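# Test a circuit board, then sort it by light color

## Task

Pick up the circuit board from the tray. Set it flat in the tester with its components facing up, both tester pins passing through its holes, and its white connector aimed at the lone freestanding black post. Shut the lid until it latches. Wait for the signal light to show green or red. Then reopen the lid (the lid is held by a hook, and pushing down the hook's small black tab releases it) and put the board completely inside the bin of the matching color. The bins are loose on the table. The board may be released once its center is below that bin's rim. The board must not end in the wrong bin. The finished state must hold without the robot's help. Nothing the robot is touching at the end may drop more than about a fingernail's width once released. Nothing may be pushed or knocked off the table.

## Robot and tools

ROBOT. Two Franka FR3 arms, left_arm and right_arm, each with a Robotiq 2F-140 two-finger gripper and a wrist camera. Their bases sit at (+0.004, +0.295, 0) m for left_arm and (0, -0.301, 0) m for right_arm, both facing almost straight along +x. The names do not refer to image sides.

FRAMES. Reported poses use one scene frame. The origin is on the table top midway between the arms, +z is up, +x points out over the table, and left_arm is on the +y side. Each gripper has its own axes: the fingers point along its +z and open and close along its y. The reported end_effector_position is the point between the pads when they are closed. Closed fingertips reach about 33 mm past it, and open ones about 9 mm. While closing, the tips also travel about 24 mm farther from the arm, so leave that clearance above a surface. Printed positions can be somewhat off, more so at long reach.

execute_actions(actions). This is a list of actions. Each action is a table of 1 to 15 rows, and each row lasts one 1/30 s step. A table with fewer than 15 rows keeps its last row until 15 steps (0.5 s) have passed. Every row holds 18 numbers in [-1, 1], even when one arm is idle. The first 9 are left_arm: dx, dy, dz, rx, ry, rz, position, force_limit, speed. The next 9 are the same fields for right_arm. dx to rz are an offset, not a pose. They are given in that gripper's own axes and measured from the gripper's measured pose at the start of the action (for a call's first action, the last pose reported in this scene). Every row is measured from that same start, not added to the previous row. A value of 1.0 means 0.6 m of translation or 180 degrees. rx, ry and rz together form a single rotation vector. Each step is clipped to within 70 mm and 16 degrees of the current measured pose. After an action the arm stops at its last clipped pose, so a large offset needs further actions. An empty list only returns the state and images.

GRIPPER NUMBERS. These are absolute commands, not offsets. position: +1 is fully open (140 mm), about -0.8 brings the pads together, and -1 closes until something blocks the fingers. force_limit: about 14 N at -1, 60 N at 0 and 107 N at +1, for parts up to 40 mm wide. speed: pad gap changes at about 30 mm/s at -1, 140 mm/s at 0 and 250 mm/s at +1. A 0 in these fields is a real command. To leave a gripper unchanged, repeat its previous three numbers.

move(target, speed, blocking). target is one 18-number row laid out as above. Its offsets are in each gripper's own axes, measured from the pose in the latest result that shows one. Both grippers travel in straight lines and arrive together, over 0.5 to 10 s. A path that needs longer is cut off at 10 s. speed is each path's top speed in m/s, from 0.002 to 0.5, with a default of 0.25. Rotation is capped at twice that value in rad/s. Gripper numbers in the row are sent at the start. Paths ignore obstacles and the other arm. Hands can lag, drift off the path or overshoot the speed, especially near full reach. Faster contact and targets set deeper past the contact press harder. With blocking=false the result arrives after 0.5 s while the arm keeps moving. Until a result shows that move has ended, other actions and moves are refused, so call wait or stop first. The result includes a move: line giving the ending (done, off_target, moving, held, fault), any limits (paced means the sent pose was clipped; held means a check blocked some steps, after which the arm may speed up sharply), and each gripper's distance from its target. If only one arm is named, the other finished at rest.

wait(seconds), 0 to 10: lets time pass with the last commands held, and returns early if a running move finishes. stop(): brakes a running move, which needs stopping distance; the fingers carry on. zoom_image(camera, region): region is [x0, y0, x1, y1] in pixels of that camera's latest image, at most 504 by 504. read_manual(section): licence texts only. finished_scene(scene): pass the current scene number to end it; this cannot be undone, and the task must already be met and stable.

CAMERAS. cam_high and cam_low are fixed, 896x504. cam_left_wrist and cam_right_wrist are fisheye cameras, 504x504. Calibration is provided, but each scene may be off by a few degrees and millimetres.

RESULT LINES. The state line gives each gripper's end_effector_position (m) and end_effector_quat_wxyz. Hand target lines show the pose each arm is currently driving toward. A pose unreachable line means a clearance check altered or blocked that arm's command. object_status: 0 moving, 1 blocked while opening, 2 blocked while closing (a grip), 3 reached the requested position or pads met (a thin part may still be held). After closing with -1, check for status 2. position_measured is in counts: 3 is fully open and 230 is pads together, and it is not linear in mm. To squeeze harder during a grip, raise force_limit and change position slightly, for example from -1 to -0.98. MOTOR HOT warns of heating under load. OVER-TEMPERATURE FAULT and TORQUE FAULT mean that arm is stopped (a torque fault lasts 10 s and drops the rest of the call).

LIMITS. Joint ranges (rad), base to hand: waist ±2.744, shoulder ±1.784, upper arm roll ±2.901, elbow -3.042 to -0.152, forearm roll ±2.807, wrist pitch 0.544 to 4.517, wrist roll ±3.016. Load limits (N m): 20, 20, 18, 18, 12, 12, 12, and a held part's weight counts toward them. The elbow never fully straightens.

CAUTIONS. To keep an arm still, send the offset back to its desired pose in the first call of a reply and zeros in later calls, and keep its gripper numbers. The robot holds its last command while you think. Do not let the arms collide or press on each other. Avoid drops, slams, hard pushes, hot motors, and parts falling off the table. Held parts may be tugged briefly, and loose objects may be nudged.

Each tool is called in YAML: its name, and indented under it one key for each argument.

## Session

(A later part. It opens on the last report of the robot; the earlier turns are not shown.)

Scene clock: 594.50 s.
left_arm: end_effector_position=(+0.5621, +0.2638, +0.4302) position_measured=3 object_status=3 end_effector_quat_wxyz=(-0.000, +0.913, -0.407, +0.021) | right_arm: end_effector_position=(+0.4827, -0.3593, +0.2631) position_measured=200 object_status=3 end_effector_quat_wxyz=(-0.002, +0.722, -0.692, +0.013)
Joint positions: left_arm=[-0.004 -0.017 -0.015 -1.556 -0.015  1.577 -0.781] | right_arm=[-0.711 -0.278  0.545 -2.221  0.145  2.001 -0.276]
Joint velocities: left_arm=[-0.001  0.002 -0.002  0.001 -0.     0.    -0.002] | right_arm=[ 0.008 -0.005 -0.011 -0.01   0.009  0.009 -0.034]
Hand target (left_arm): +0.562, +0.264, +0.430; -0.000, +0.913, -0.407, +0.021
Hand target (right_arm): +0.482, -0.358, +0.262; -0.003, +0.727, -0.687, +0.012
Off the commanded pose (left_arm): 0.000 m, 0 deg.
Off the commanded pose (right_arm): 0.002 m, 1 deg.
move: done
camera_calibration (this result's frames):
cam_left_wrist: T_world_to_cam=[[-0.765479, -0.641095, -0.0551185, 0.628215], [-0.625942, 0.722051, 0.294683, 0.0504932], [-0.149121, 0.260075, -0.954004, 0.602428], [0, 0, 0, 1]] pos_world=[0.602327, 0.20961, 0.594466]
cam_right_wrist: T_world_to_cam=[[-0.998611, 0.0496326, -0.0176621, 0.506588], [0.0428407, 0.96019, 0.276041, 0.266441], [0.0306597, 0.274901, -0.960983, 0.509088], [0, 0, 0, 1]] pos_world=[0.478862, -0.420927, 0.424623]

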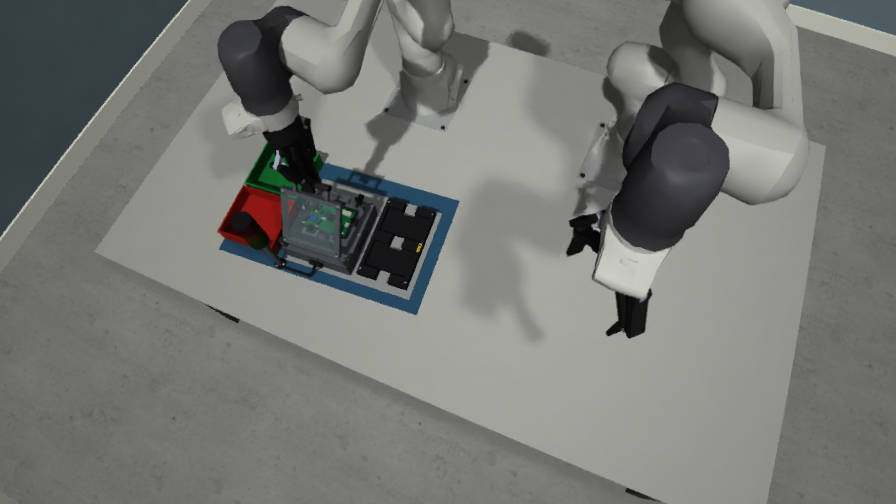

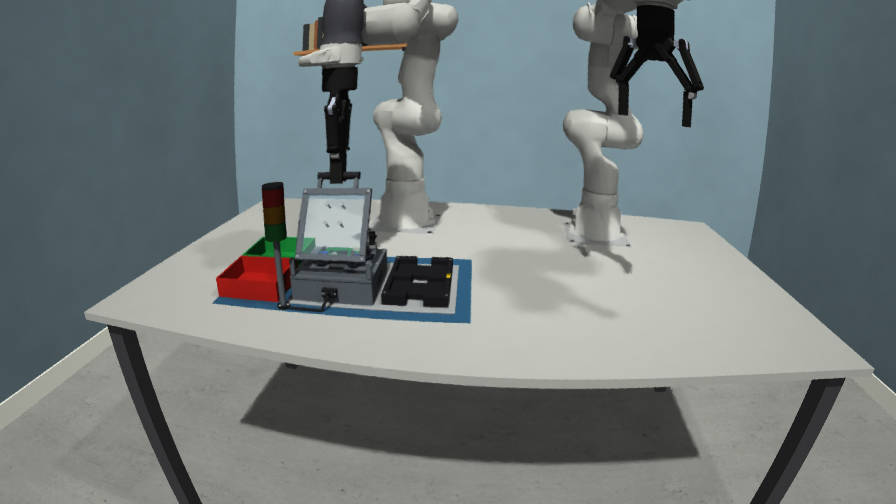

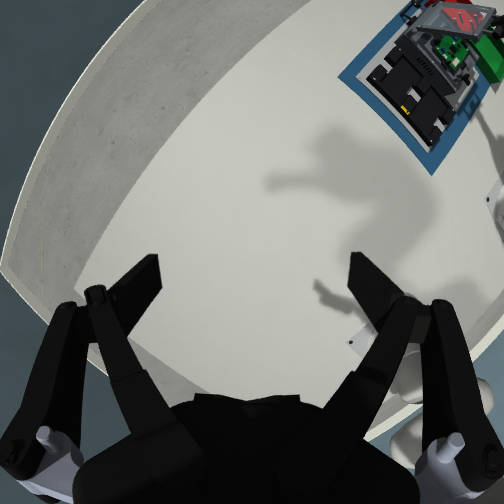

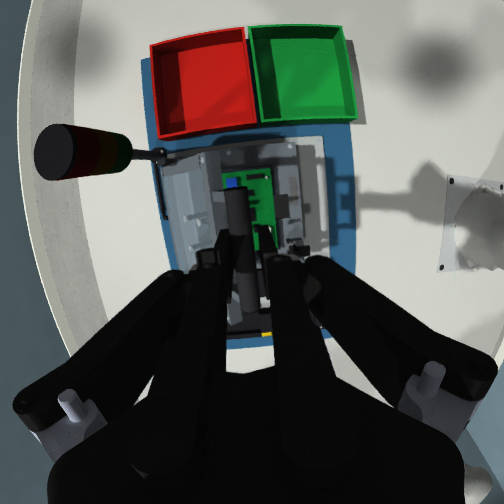

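move:
  target: [0,0,0,0,0,0,1,0,0, 0,0.083,0.077,0,0,-0.008,-0.56,-0.5,0]
  speed: 0.07

Scene clock: 601.27 s.
left_arm: end_effector_position=(+0.5621, +0.2638, +0.4302) position_measured=3 object_status=3 end_effector_quat_wxyz=(-0.000, +0.913, -0.407, +0.021) | right_arm: end_effector_position=(+0.4343, -0.3607, +0.2167) position_measured=200 object_status=3 end_effector_quat_wxyz=(-0.002, +0.728, -0.686, +0.013)
Joint positions: left_arm=[-0.004 -0.017 -0.015 -1.556 -0.015  1.577 -0.781] | right_arm=[-0.664 -0.392  0.495 -2.447  0.202  2.112 -0.353]
Joint velocities: left_arm=[-0.     0.001 -0.001 -0.001 -0.001  0.    -0.   ] | right_arm=[ 0.013 -0.004 -0.012 -0.008 -0.001  0.009 -0.026]
Hand target (left_arm): +0.562, +0.264, +0.430; -0.000, +0.913, -0.407, +0.021
Hand target (right_arm): +0.434, -0.360, +0.216; -0.003, +0.731, -0.682, +0.012
Off the commanded pose (left_arm): 0.000 m, 0 deg.
Off the commanded pose (right_arm): 0.002 m, 1 deg.
move: done
camera_calibration (this result's frames):
cam_left_wrist: T_world_to_cam=[[-0.765479, -0.641095, -0.0551185, 0.628215], [-0.625942, 0.722051, 0.294683, 0.0504933], [-0.149121, 0.260075, -0.954004, 0.602429], [0, 0, 0, 1]] pos_world=[0.602327, 0.20961, 0.594466]
cam_right_wrist: T_world_to_cam=[[-0.999268, 0.0341976, -0.017144, 0.452116], [0.0281281, 0.960576, 0.276592, 0.289046], [0.0259269, 0.275907, -0.960835, 0.468744], [0, 0, 0, 1]] pos_world=[0.431502, -0.422442, 0.378189]

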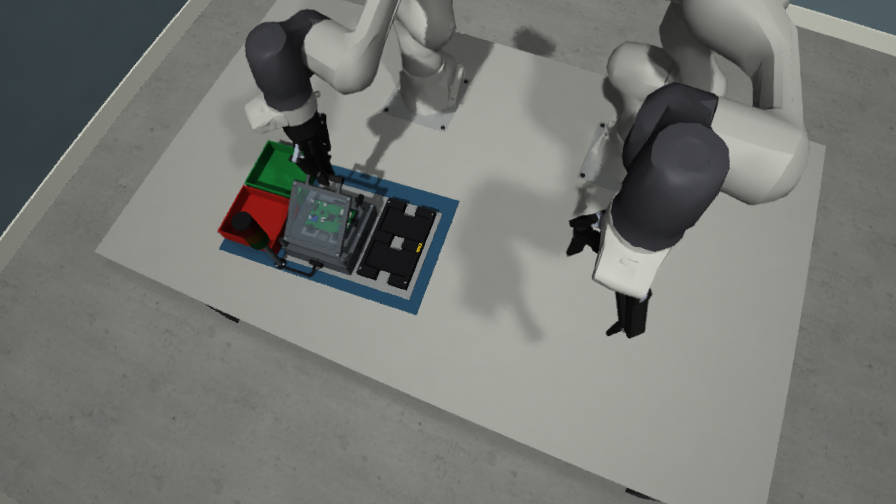

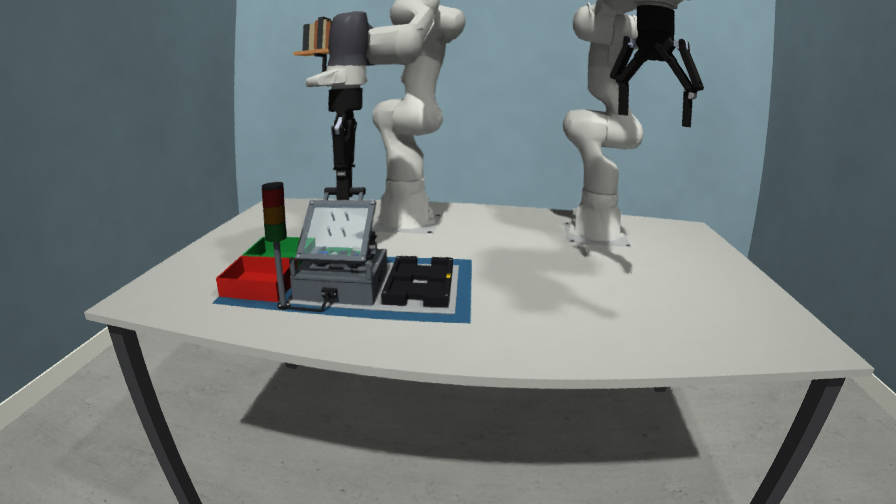

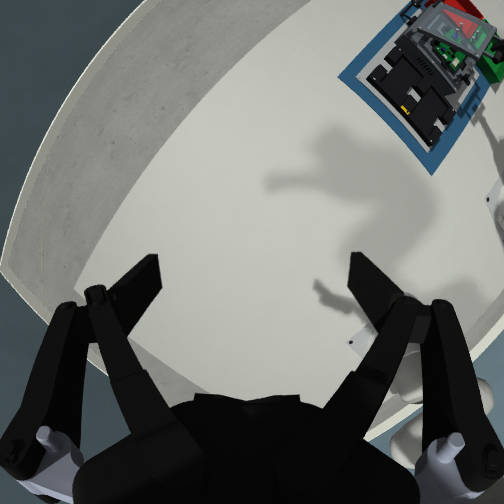

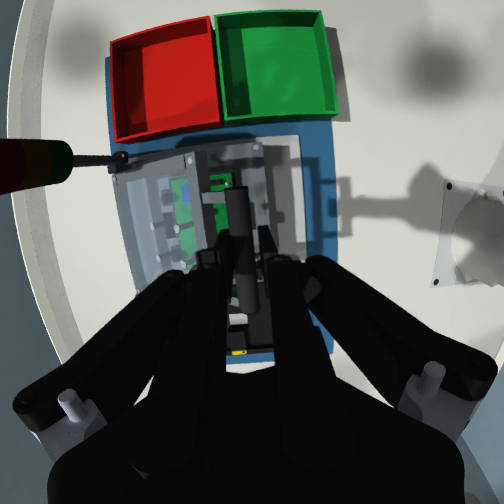

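execute_actions:
  actions:
    - [[0,0,0,0,0,0,1,0,0, 0,0,-0.047,0,0,0,-0.56,-0.5,0]]
    - [[0,0,0,0,0,0,1,0,0, 0,-0.003,0,0,0,0,-1,-0.5,0]]

Scene clock: 623.70 s.
left_arm: end_effector_position=(+0.5621, +0.2638, +0.4302) position_measured=3 object_status=3 end_effector_quat_wxyz=(-0.000, +0.913, -0.407, +0.021) | right_arm: end_effector_position=(+0.4497, -0.3600, +0.2340) position_measured=200 object_status=3 end_effector_quat_wxyz=(-0.014, +0.730, -0.683, +0.026)
Joint positions: left_arm=[-0.004 -0.017 -0.015 -1.556 -0.015  1.577 -0.781] | right_arm=[-0.662 -0.393  0.49  -2.411  0.209  2.11  -0.36 ]
Joint velocities: left_arm=[ 0.    -0.003  0.001  0.     0.002 -0.001 -0.001] | right_arm=[ 0.001 -0.002 -0.    -0.001 -0.001 -0.001  0.001]
Hand target (left_arm): +0.562, +0.264, +0.430; -0.000, +0.913, -0.407, +0.021
Hand target (right_arm): +0.449, -0.360, +0.234; -0.014, +0.730, -0.683, +0.025
Off the commanded pose (left_arm): 0.000 m, 0 deg.
Off the commanded pose (right_arm): 0.002 m, 0 deg.
TORQUE FAULT: the external load on joint 2 (shoulder) of the right arm reached its load limit, and that arm stopped for 10 seconds. That time counts as 18 of the actions that you can send in this scene. A torque fault stops only its own arm. That arm's remaining commands of this call were not run. That arm's gripper holds where it stopped, with its grip as last carried out, and that arm accepts commands again: back off and push less far. That arm stops again, at the same cost, whenever a joint's load reaches its limit.
camera_calibration (this result's frames):
cam_left_wrist: T_world_to_cam=[[-0.765479, -0.641095, -0.0551186, 0.628215], [-0.625942, 0.722051, 0.294683, 0.0504933], [-0.149121, 0.260075, -0.954004, 0.602428], [0, 0, 0, 1]] pos_world=[0.602327, 0.20961, 0.594466]
cam_right_wrist: T_world_to_cam=[[-0.998252, 0.0262009, -0.0529716, 0.472785], [0.0105118, 0.960776, 0.277126, 0.29106], [0.0581548, 0.276084, -0.959372, 0.470054], [0, 0, 0, 1]] pos_world=[0.441563, -0.421805, 0.395341]

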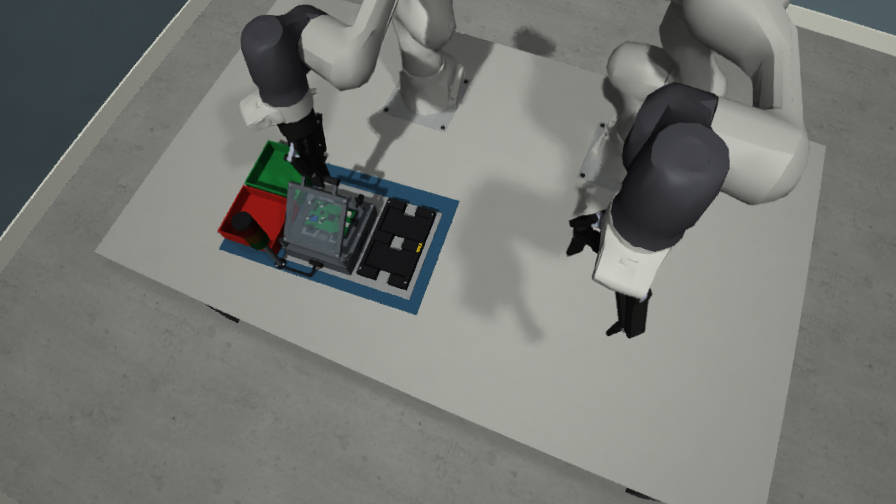

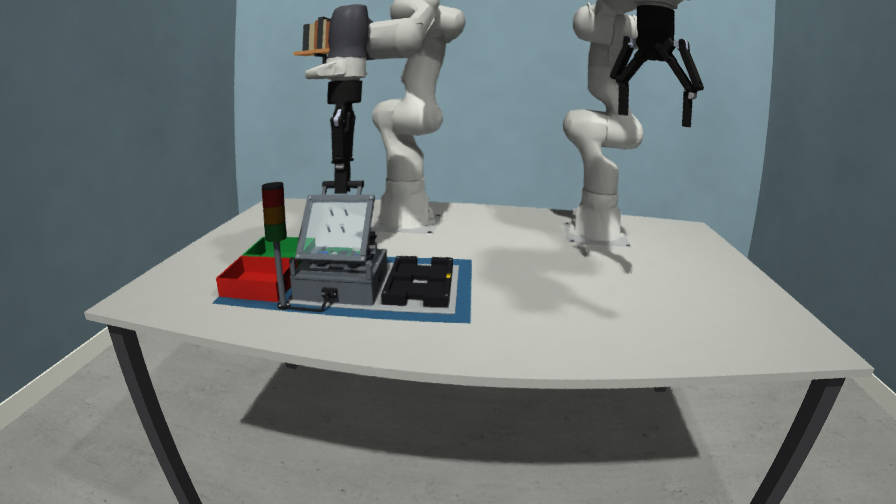

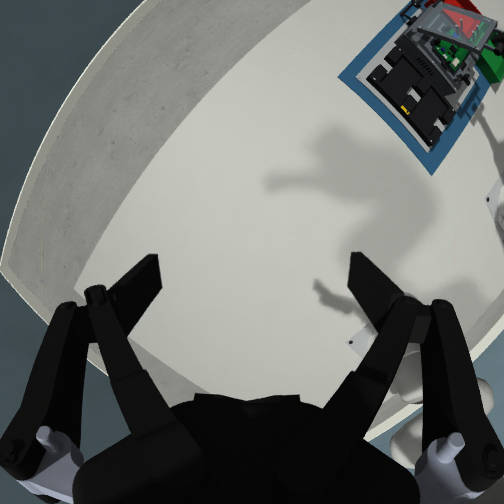

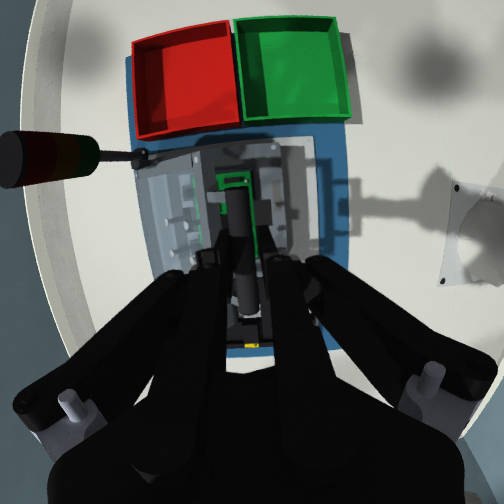

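execute_actions:
  actions:
    - [[0,0,0,0,0,0,1,0,0, 0,0,0,0,0,0,-0.47,-0.5,0]]

zoom_image:
  camera: "cam_right_wrist"
  region: [190, 170, 310, 320]

Scene clock: 640.70 s.
left_arm: end_effector_position=(+0.5621, +0.2638, +0.4302) position_measured=3 object_status=3 end_effector_quat_wxyz=(-0.000, +0.913, -0.407, +0.021) | right_arm: end_effector_position=(+0.4497, -0.3600, +0.2340) position_measured=188 object_status=3 end_effector_quat_wxyz=(-0.014, +0.730, -0.683, +0.026)
Joint positions: left_arm=[-0.004 -0.017 -0.015 -1.556 -0.015  1.577 -0.781] | right_arm=[-0.662 -0.393  0.49  -2.411  0.209  2.11  -0.36 ]
Joint velocities: left_arm=[ 0.     0.     0.     0.002  0.001 -0.     0.001] | right_arm=[ 0.002  0.001 -0.     0.001  0.    -0.     0.001]
Hand target (left_arm): +0.562, +0.264, +0.430; -0.000, +0.913, -0.407, +0.021
Hand target (right_arm): +0.450, -0.360, +0.234; -0.014, +0.730, -0.683, +0.026
Off the commanded pose (left_arm): 0.000 m, 0 deg.
Off the commanded pose (right_arm): 0.000 m, 0 deg.
camera_calibration (this result's frames):
cam_left_wrist: T_world_to_cam=[[-0.76548, -0.641095, -0.0551185, 0.628215], [-0.625942, 0.722051, 0.294683, 0.0504931], [-0.149121, 0.260075, -0.954004, 0.602428], [0, 0, 0, 1]] pos_world=[0.602327, 0.20961, 0.594466]
cam_right_wrist: T_world_to_cam=[[-0.998252, 0.0262008, -0.0529815, 0.472787], [0.0105095, 0.960779, 0.277116, 0.291063], [0.0581642, 0.276075, -0.959375, 0.470053], [0, 0, 0, 1]] pos_world=[0.441561, -0.421804, 0.395347]

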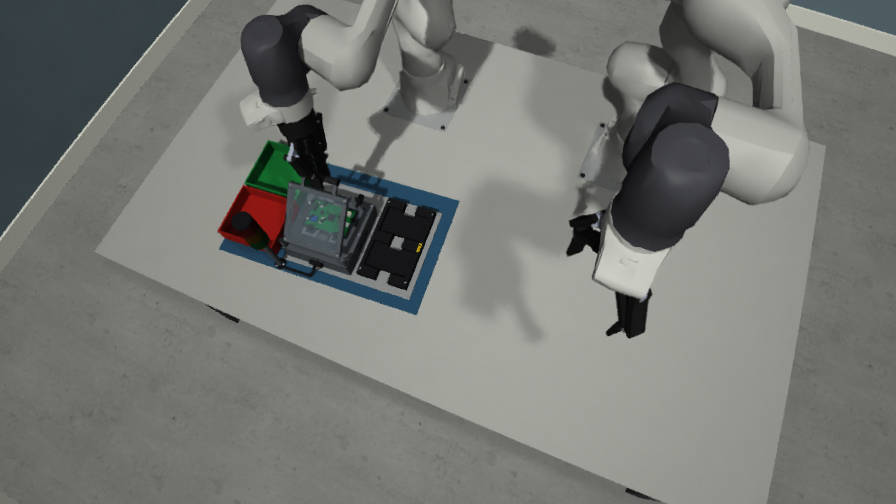

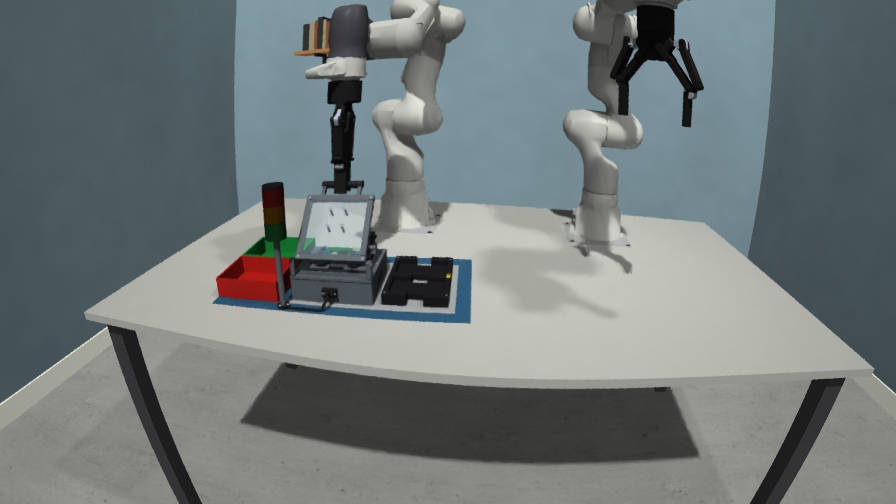

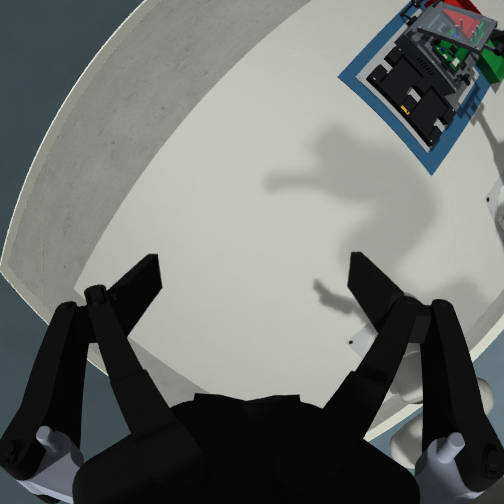

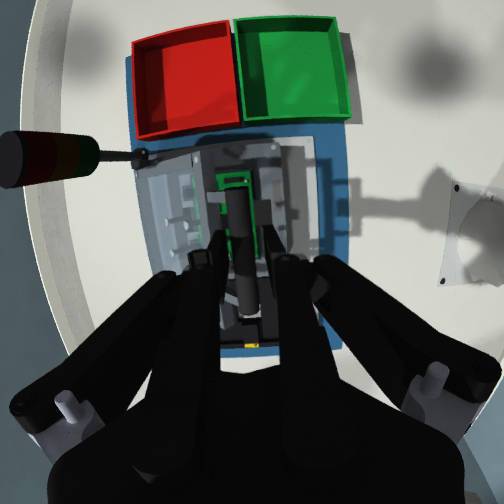

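Region (190, 170, 310, 320) of cam_right_wrist's 504x504 image, scaled by 3.360, with more detail than that image has; it fills the left 403 columns of this view, and the rest is white.

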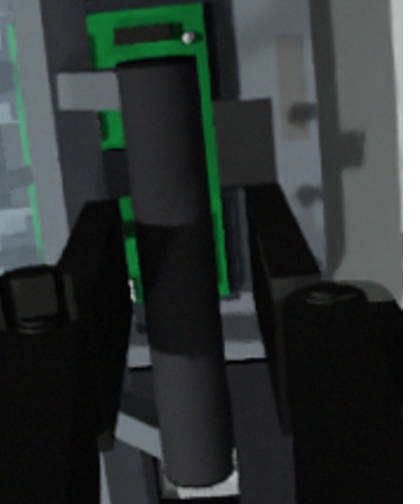

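move:
  target: [0,0,0,0,0,0,1,0,0, 0,-0.003,-0.04,0,0,0,-0.47,-0.5,0]
  speed: 0.03

Scene clock: 646.20 s.
left_arm: end_effector_position=(+0.5621, +0.2638, +0.4302) position_measured=3 object_status=3 end_effector_quat_wxyz=(-0.000, +0.913, -0.407, +0.021) | right_arm: end_effector_position=(+0.4517, -0.3594, +0.2574) position_measured=188 object_status=3 end_effector_quat_wxyz=(-0.016, +0.730, -0.683, +0.027)
Joint positions: left_arm=[-0.004 -0.017 -0.015 -1.556 -0.015  1.577 -0.781] | right_arm=[-0.662 -0.412  0.48  -2.366  0.209  2.052 -0.36 ]
Joint velocities: left_arm=[-0.001 -0.001 -0.002  0.001  0.001  0.001  0.   ] | right_arm=[-0.001  0.001 -0.001  0.     0.    -0.019 -0.   ]
Hand target (left_arm): +0.562, +0.264, +0.430; -0.000, +0.913, -0.407, +0.021
Hand target (right_arm): +0.450, -0.360, +0.258; -0.015, +0.730, -0.683, +0.026
Off the commanded pose (left_arm): 0.000 m, 0 deg.
Off the commanded pose (right_arm): 0.002 m, 0 deg.
move: done
camera_calibration (this result's frames):
cam_left_wrist: T_world_to_cam=[[-0.765479, -0.641095, -0.0551185, 0.628215], [-0.625942, 0.722051, 0.294683, 0.0504932], [-0.149122, 0.260075, -0.954004, 0.602429], [0, 0, 0, 1]] pos_world=[0.602327, 0.20961, 0.594466]
cam_right_wrist: T_world_to_cam=[[-0.997986, 0.0271058, -0.0573566, 0.477385], [0.0101682, 0.96078, 0.277126, 0.284072], [0.0626188, 0.275985, -0.95912, 0.490071], [0, 0, 0, 1]] pos_world=[0.442847, -0.421123, 0.418695]

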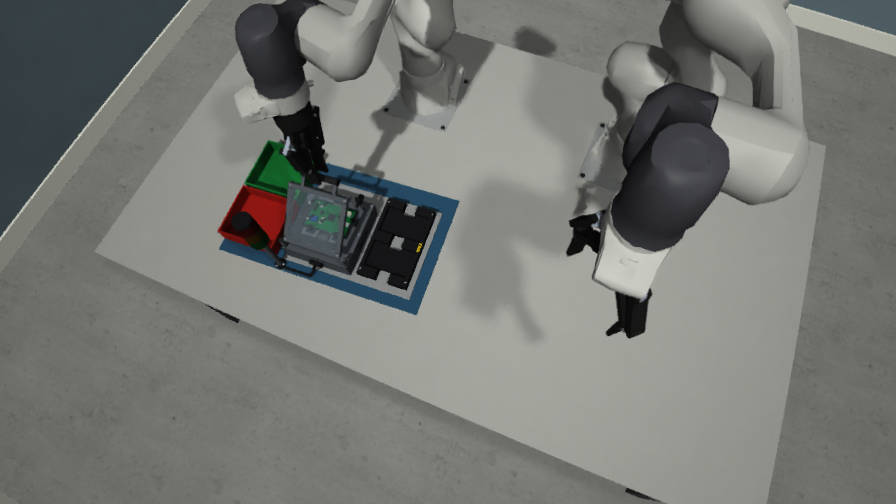

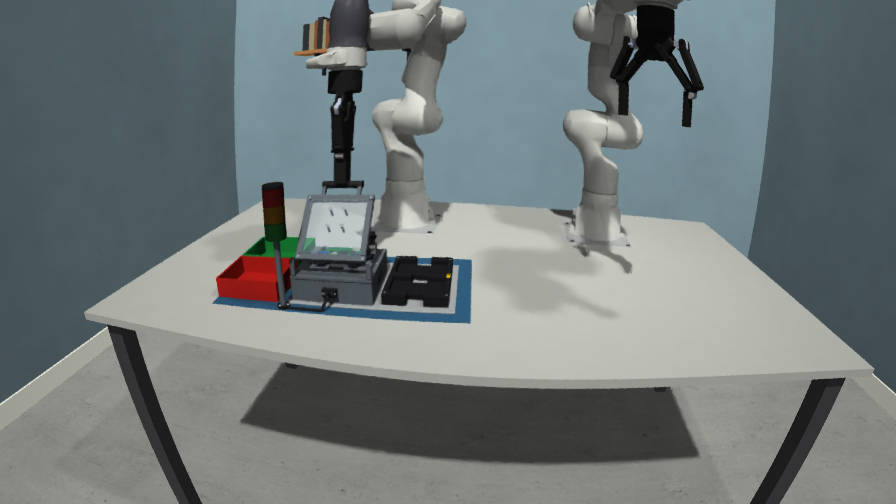

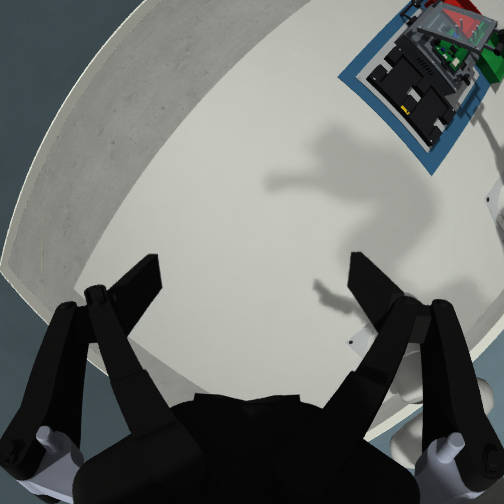

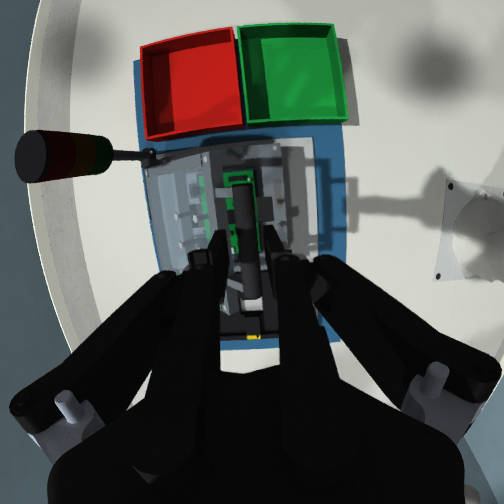

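execute_actions:
  actions:
    - [[0,0,0,0,0,0,1,0,0, 0,0,0,-0.022,0,0,-1,-0.5,0.3]]
    - [[0,0,0,0,0,0,1,0,0, 0,0,0,0,0,0,-1,-0.5,0.3]]

Scene clock: 655.10 s.
left_arm: end_effector_position=(+0.5621, +0.2638, +0.4302) position_measured=3 object_status=3 end_effector_quat_wxyz=(-0.000, +0.913, -0.407, +0.021) | right_arm: end_effector_position=(+0.4551, -0.3600, +0.2593) position_measured=232 object_status=3 end_effector_quat_wxyz=(+0.006, +0.733, -0.680, +0.009)
Joint positions: left_arm=[-0.004 -0.017 -0.015 -1.556 -0.015  1.577 -0.781] | right_arm=[-0.686 -0.35   0.51  -2.292  0.164  1.988 -0.333]
Joint velocities: left_arm=[ 0.    -0.    -0.    -0.     0.     0.001 -0.001] | right_arm=[ 0.001 -0.001 -0.001 -0.001  0.    -0.001 -0.   ]
Hand target (left_arm): +0.562, +0.264, +0.430; -0.000, +0.913, -0.407, +0.021
Hand target (right_arm): +0.455, -0.360, +0.259; +0.006, +0.733, -0.680, +0.008
Off the commanded pose (left_arm): 0.000 m, 0 deg.
Off the commanded pose (right_arm): 0.000 m, 0 deg.
camera_calibration (this result's frames):
cam_left_wrist: T_world_to_cam=[[-0.765479, -0.641095, -0.0551187, 0.628215], [-0.625943, 0.722051, 0.294683, 0.0504933], [-0.149121, 0.260075, -0.954004, 0.602428], [0, 0, 0, 1]] pos_world=[0.602327, 0.20961, 0.594466]
cam_right_wrist: T_world_to_cam=[[-0.999824, 0.0187689, -0.000647273, 0.464033], [0.0178947, 0.962579, 0.270409, 0.282974], [0.00569834, 0.27035, -0.962745, 0.516679], [0, 0, 0, 1]] pos_world=[0.455944, -0.420779, 0.421212]

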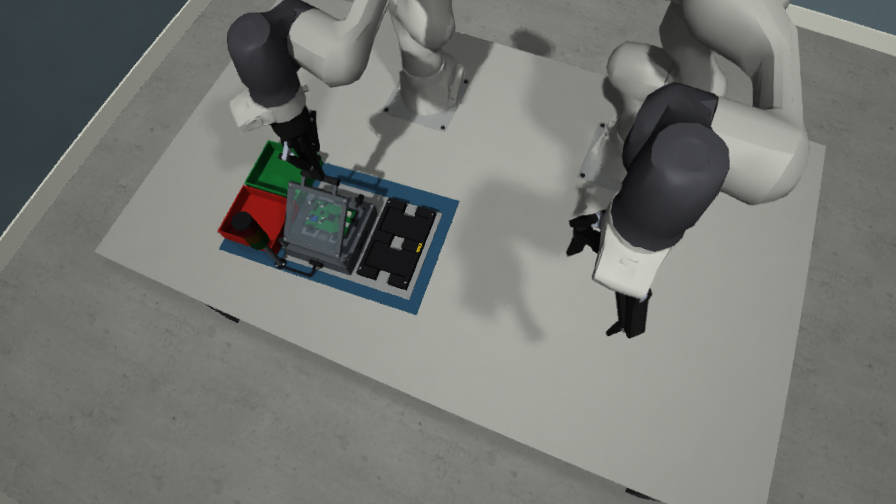

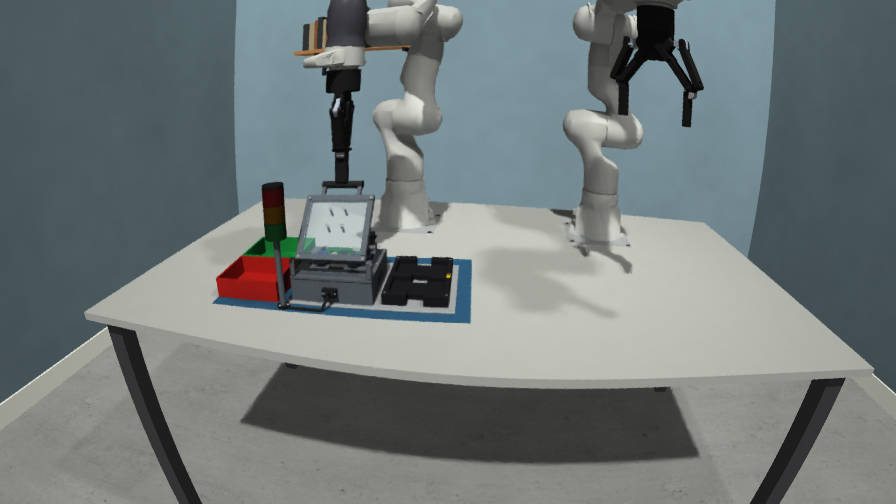

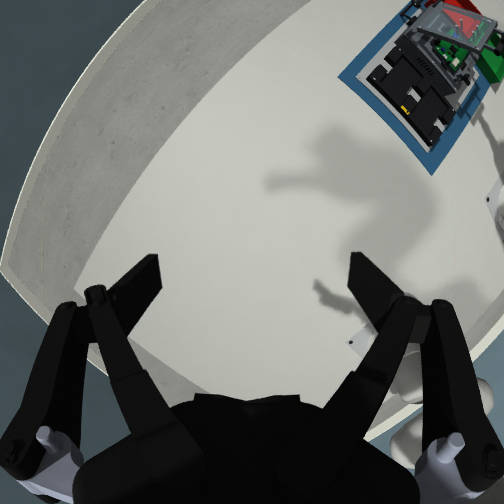

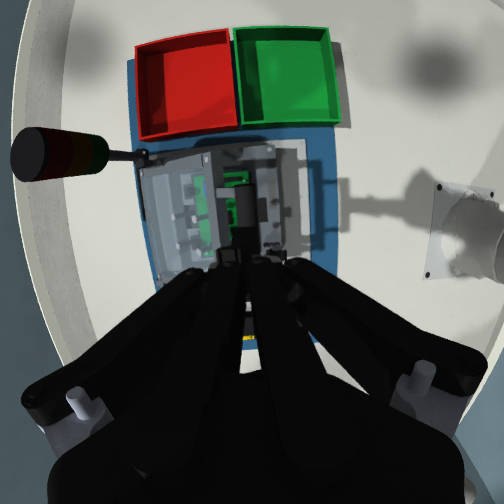

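move:
  target: [0,0,0,0,0,0,1,0,0, 0,0.040,0.067,0,0,0,-1,-0.5,0.3]
  speed: 0.05

Scene clock: 664.97 s.
left_arm: end_effector_position=(+0.5621, +0.2638, +0.4302) position_measured=3 object_status=3 end_effector_quat_wxyz=(-0.000, +0.913, -0.407, +0.021) | right_arm: end_effector_position=(+0.4231, -0.3613, +0.2172) position_measured=232 object_status=3 end_effector_quat_wxyz=(+0.013, +0.731, -0.682, -0.001)
Joint positions: left_arm=[-0.004 -0.017 -0.015 -1.556 -0.015  1.577 -0.781] | right_arm=[-0.674 -0.393  0.503 -2.435  0.188  2.063 -0.358]
Joint velocities: left_arm=[-0.001  0.    -0.     0.001 -0.     0.     0.001] | right_arm=[-0.001 -0.005 -0.001 -0.007  0.003  0.005 -0.011]
Hand target (left_arm): +0.562, +0.264, +0.430; -0.000, +0.913, -0.407, +0.021
Hand target (right_arm): +0.431, -0.361, +0.219; +0.005, +0.733, -0.680, +0.008
Off the commanded pose (left_arm): 0.000 m, 0 deg.
Off the commanded pose (right_arm): 0.009 m, 1 deg.
move: off_target (right_arm)
camera_calibration (this result's frames):
cam_left_wrist: T_world_to_cam=[[-0.76548, -0.641095, -0.0551184, 0.628215], [-0.625942, 0.722051, 0.294683, 0.0504931], [-0.149122, 0.260075, -0.954004, 0.602428], [0, 0, 0, 1]] pos_world=[0.602326, 0.20961, 0.594466]
cam_right_wrist: T_world_to_cam=[[-0.999428, 0.0240379, 0.0237988, 0.428448], [0.0296192, 0.961702, 0.272491, 0.2905], [-0.0163373, 0.27304, -0.961864, 0.486718], [0, 0, 0, 1]] pos_world=[0.42755, -0.422567, 0.378801]

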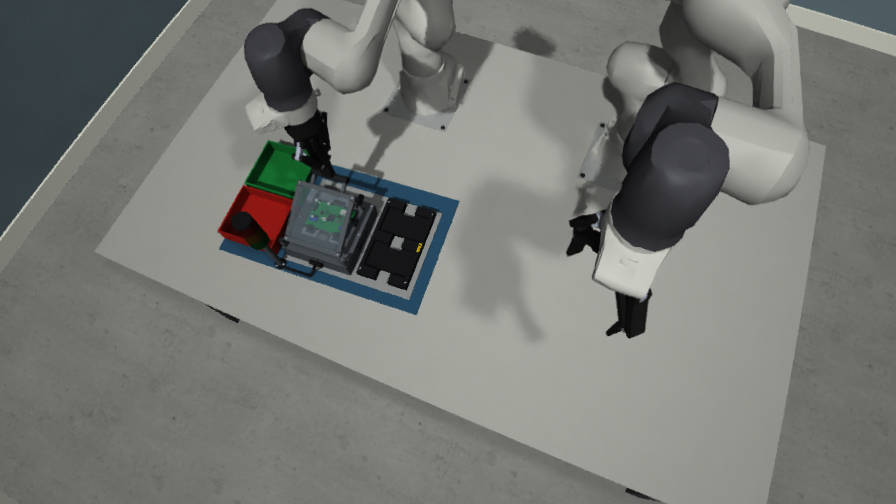

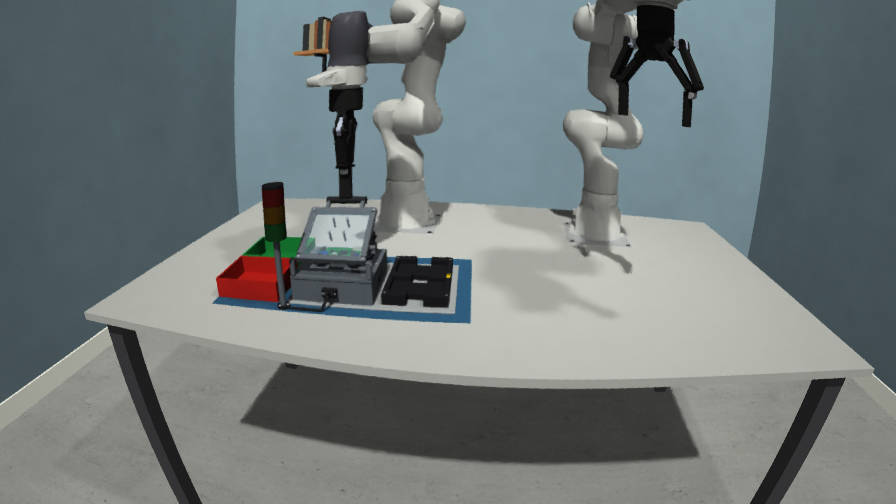

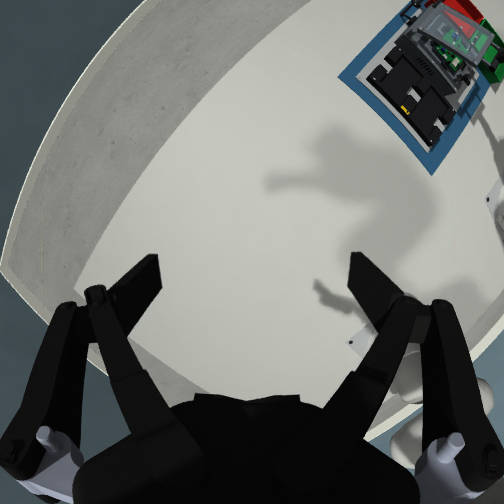

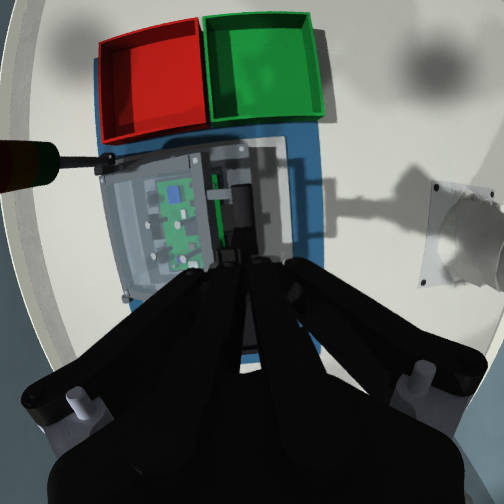

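move:
  target: [0,0,0,0,0,0,1,0,0, 0,0.027,0.074,0,0,0,-1,-0.5,0.3]
  speed: 0.05

Scene clock: 670.77 s.
left_arm: end_effector_position=(+0.5621, +0.2638, +0.4302) position_measured=3 object_status=3 end_effector_quat_wxyz=(-0.000, +0.913, -0.407, +0.021) | right_arm: end_effector_position=(+0.4038, -0.3622, +0.1736) position_measured=232 object_status=3 end_effector_quat_wxyz=(+0.015, +0.730, -0.684, -0.004)
Joint positions: left_arm=[-0.004 -0.017 -0.015 -1.556 -0.015  1.577 -0.781] | right_arm=[-0.661 -0.391  0.504 -2.553  0.2    2.174 -0.366]
Joint velocities: left_arm=[-0.001 -0.    -0.001 -0.001  0.     0.001  0.001] | right_arm=[ 0.001  0.001  0.    -0.005  0.001  0.006 -0.002]
Hand target (left_arm): +0.562, +0.264, +0.430; -0.000, +0.913, -0.407, +0.021
Hand target (right_arm): +0.406, -0.362, +0.173; +0.013, +0.732, -0.682, -0.002
Off the commanded pose (left_arm): 0.000 m, 0 deg.
Off the commanded pose (right_arm): 0.003 m, 0 deg.
move: done
camera_calibration (this result's frames):
cam_left_wrist: T_world_to_cam=[[-0.76548, -0.641095, -0.0551185, 0.628215], [-0.625942, 0.722051, 0.294683, 0.0504931], [-0.149121, 0.260075, -0.954004, 0.602428], [0, 0, 0, 1]] pos_world=[0.602327, 0.20961, 0.594466]
cam_right_wrist: T_world_to_cam=[[-0.999138, 0.0283204, 0.0303517, 0.410514], [0.0355515, 0.961244, 0.273396, 0.301085], [-0.0214327, 0.274239, -0.961423, 0.447182], [0, 0, 0, 1]] pos_world=[0.40904, -0.423677, 0.335155]

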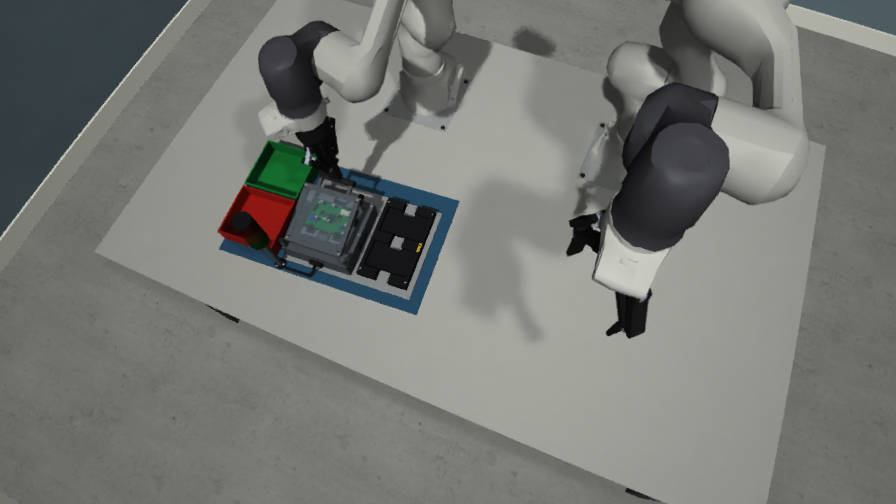

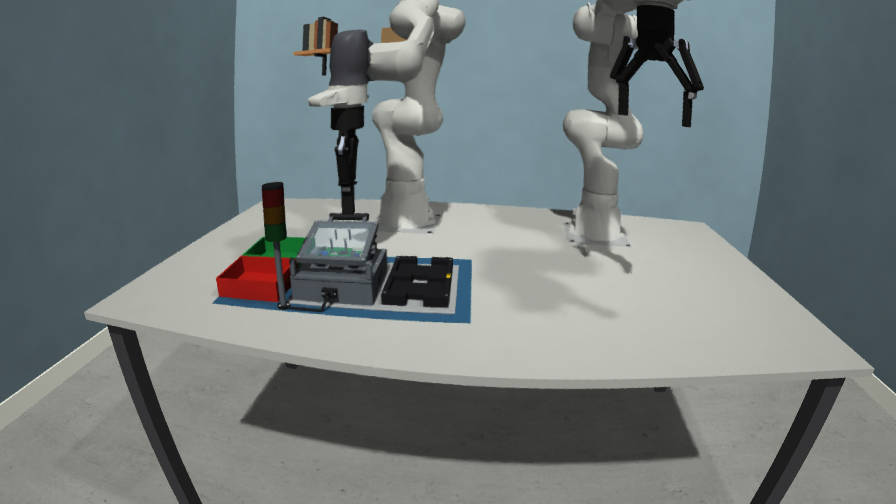

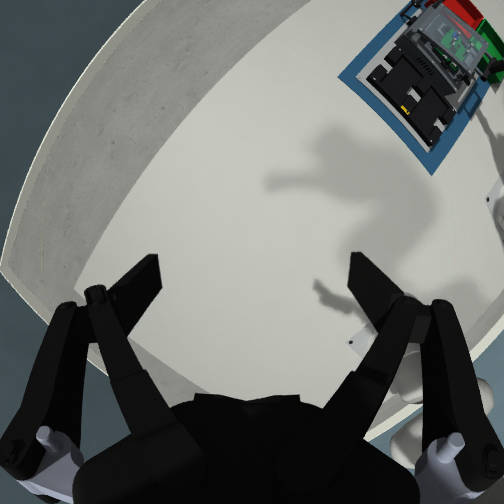

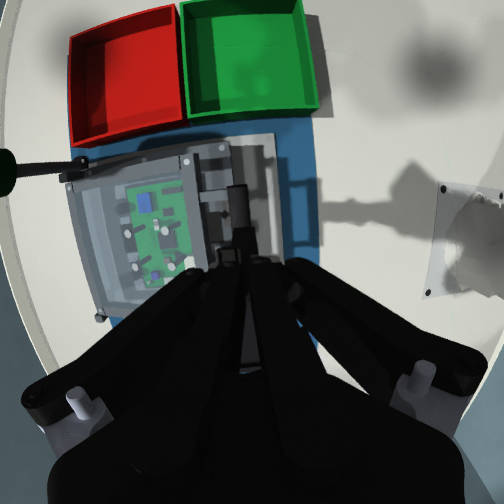

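move:
  target: [0,0,0,0,0,0,1,0,0, 0,0.010,0.064,0.006,0,0,-1,-0.5,0.3]
  speed: 0.04

Scene clock: 674.47 s.
left_arm: end_effector_position=(+0.5621, +0.2638, +0.4302) position_measured=3 object_status=3 end_effector_quat_wxyz=(-0.000, +0.913, -0.407, +0.021) | right_arm: end_effector_position=(+0.3956, -0.3627, +0.1377) position_measured=232 object_status=3 end_effector_quat_wxyz=(+0.009, +0.728, -0.685, +0.001)
Joint positions: left_arm=[-0.004 -0.017 -0.015 -1.556 -0.015  1.577 -0.781] | right_arm=[-0.653 -0.364  0.509 -2.639  0.212  2.297 -0.368]
Joint velocities: left_arm=[-0.001  0.001  0.    -0.001 -0.001 -0.     0.   ] | right_arm=[ 0.003  0.002 -0.    -0.006  0.001  0.011 -0.001]
Hand target (left_arm): +0.562, +0.264, +0.430; -0.000, +0.913, -0.407, +0.021
Hand target (right_arm): +0.397, -0.362, +0.135; +0.008, +0.730, -0.683, +0.002
Off the commanded pose (left_arm): 0.000 m, 0 deg.
Off the commanded pose (right_arm): 0.003 m, 0 deg.
move: done
camera_calibration (this result's frames):
cam_left_wrist: T_world_to_cam=[[-0.765479, -0.641095, -0.0551185, 0.628215], [-0.625942, 0.722051, 0.294683, 0.0504933], [-0.149121, 0.260075, -0.954004, 0.602429], [0, 0, 0, 1]] pos_world=[0.602327, 0.20961, 0.594466]
cam_right_wrist: T_world_to_cam=[[-0.999366, 0.0319366, 0.0157584, 0.406864], [0.0350387, 0.96089, 0.274705, 0.311589], [-0.00636894, 0.275083, -0.961399, 0.40693], [0, 0, 0, 1]] pos_world=[0.39828, -0.424336, 0.299216]

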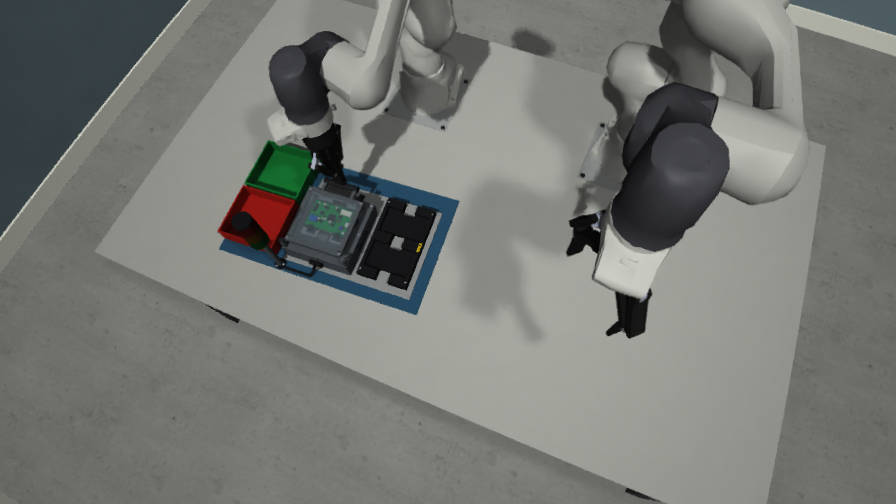

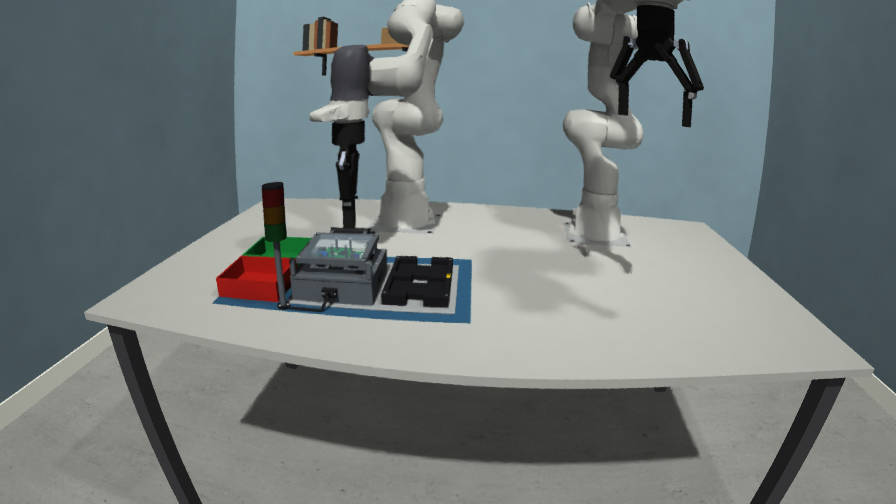

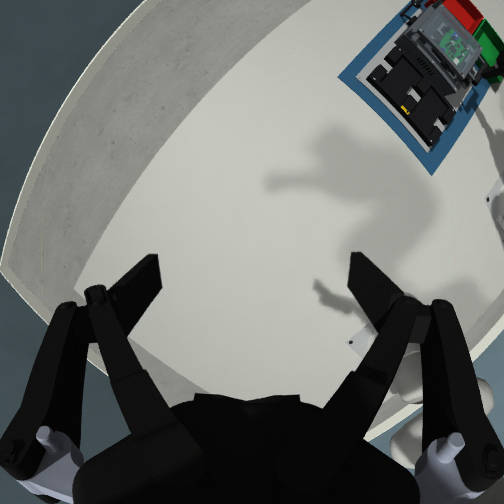

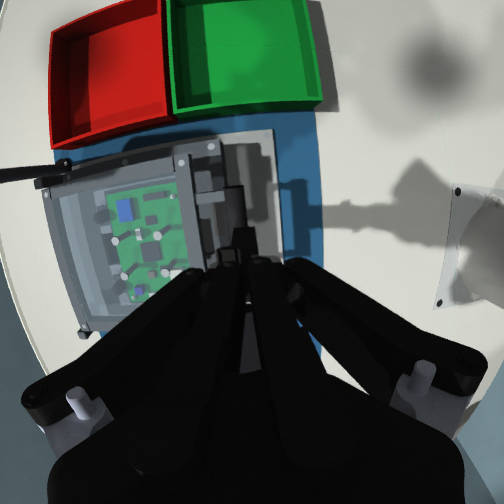

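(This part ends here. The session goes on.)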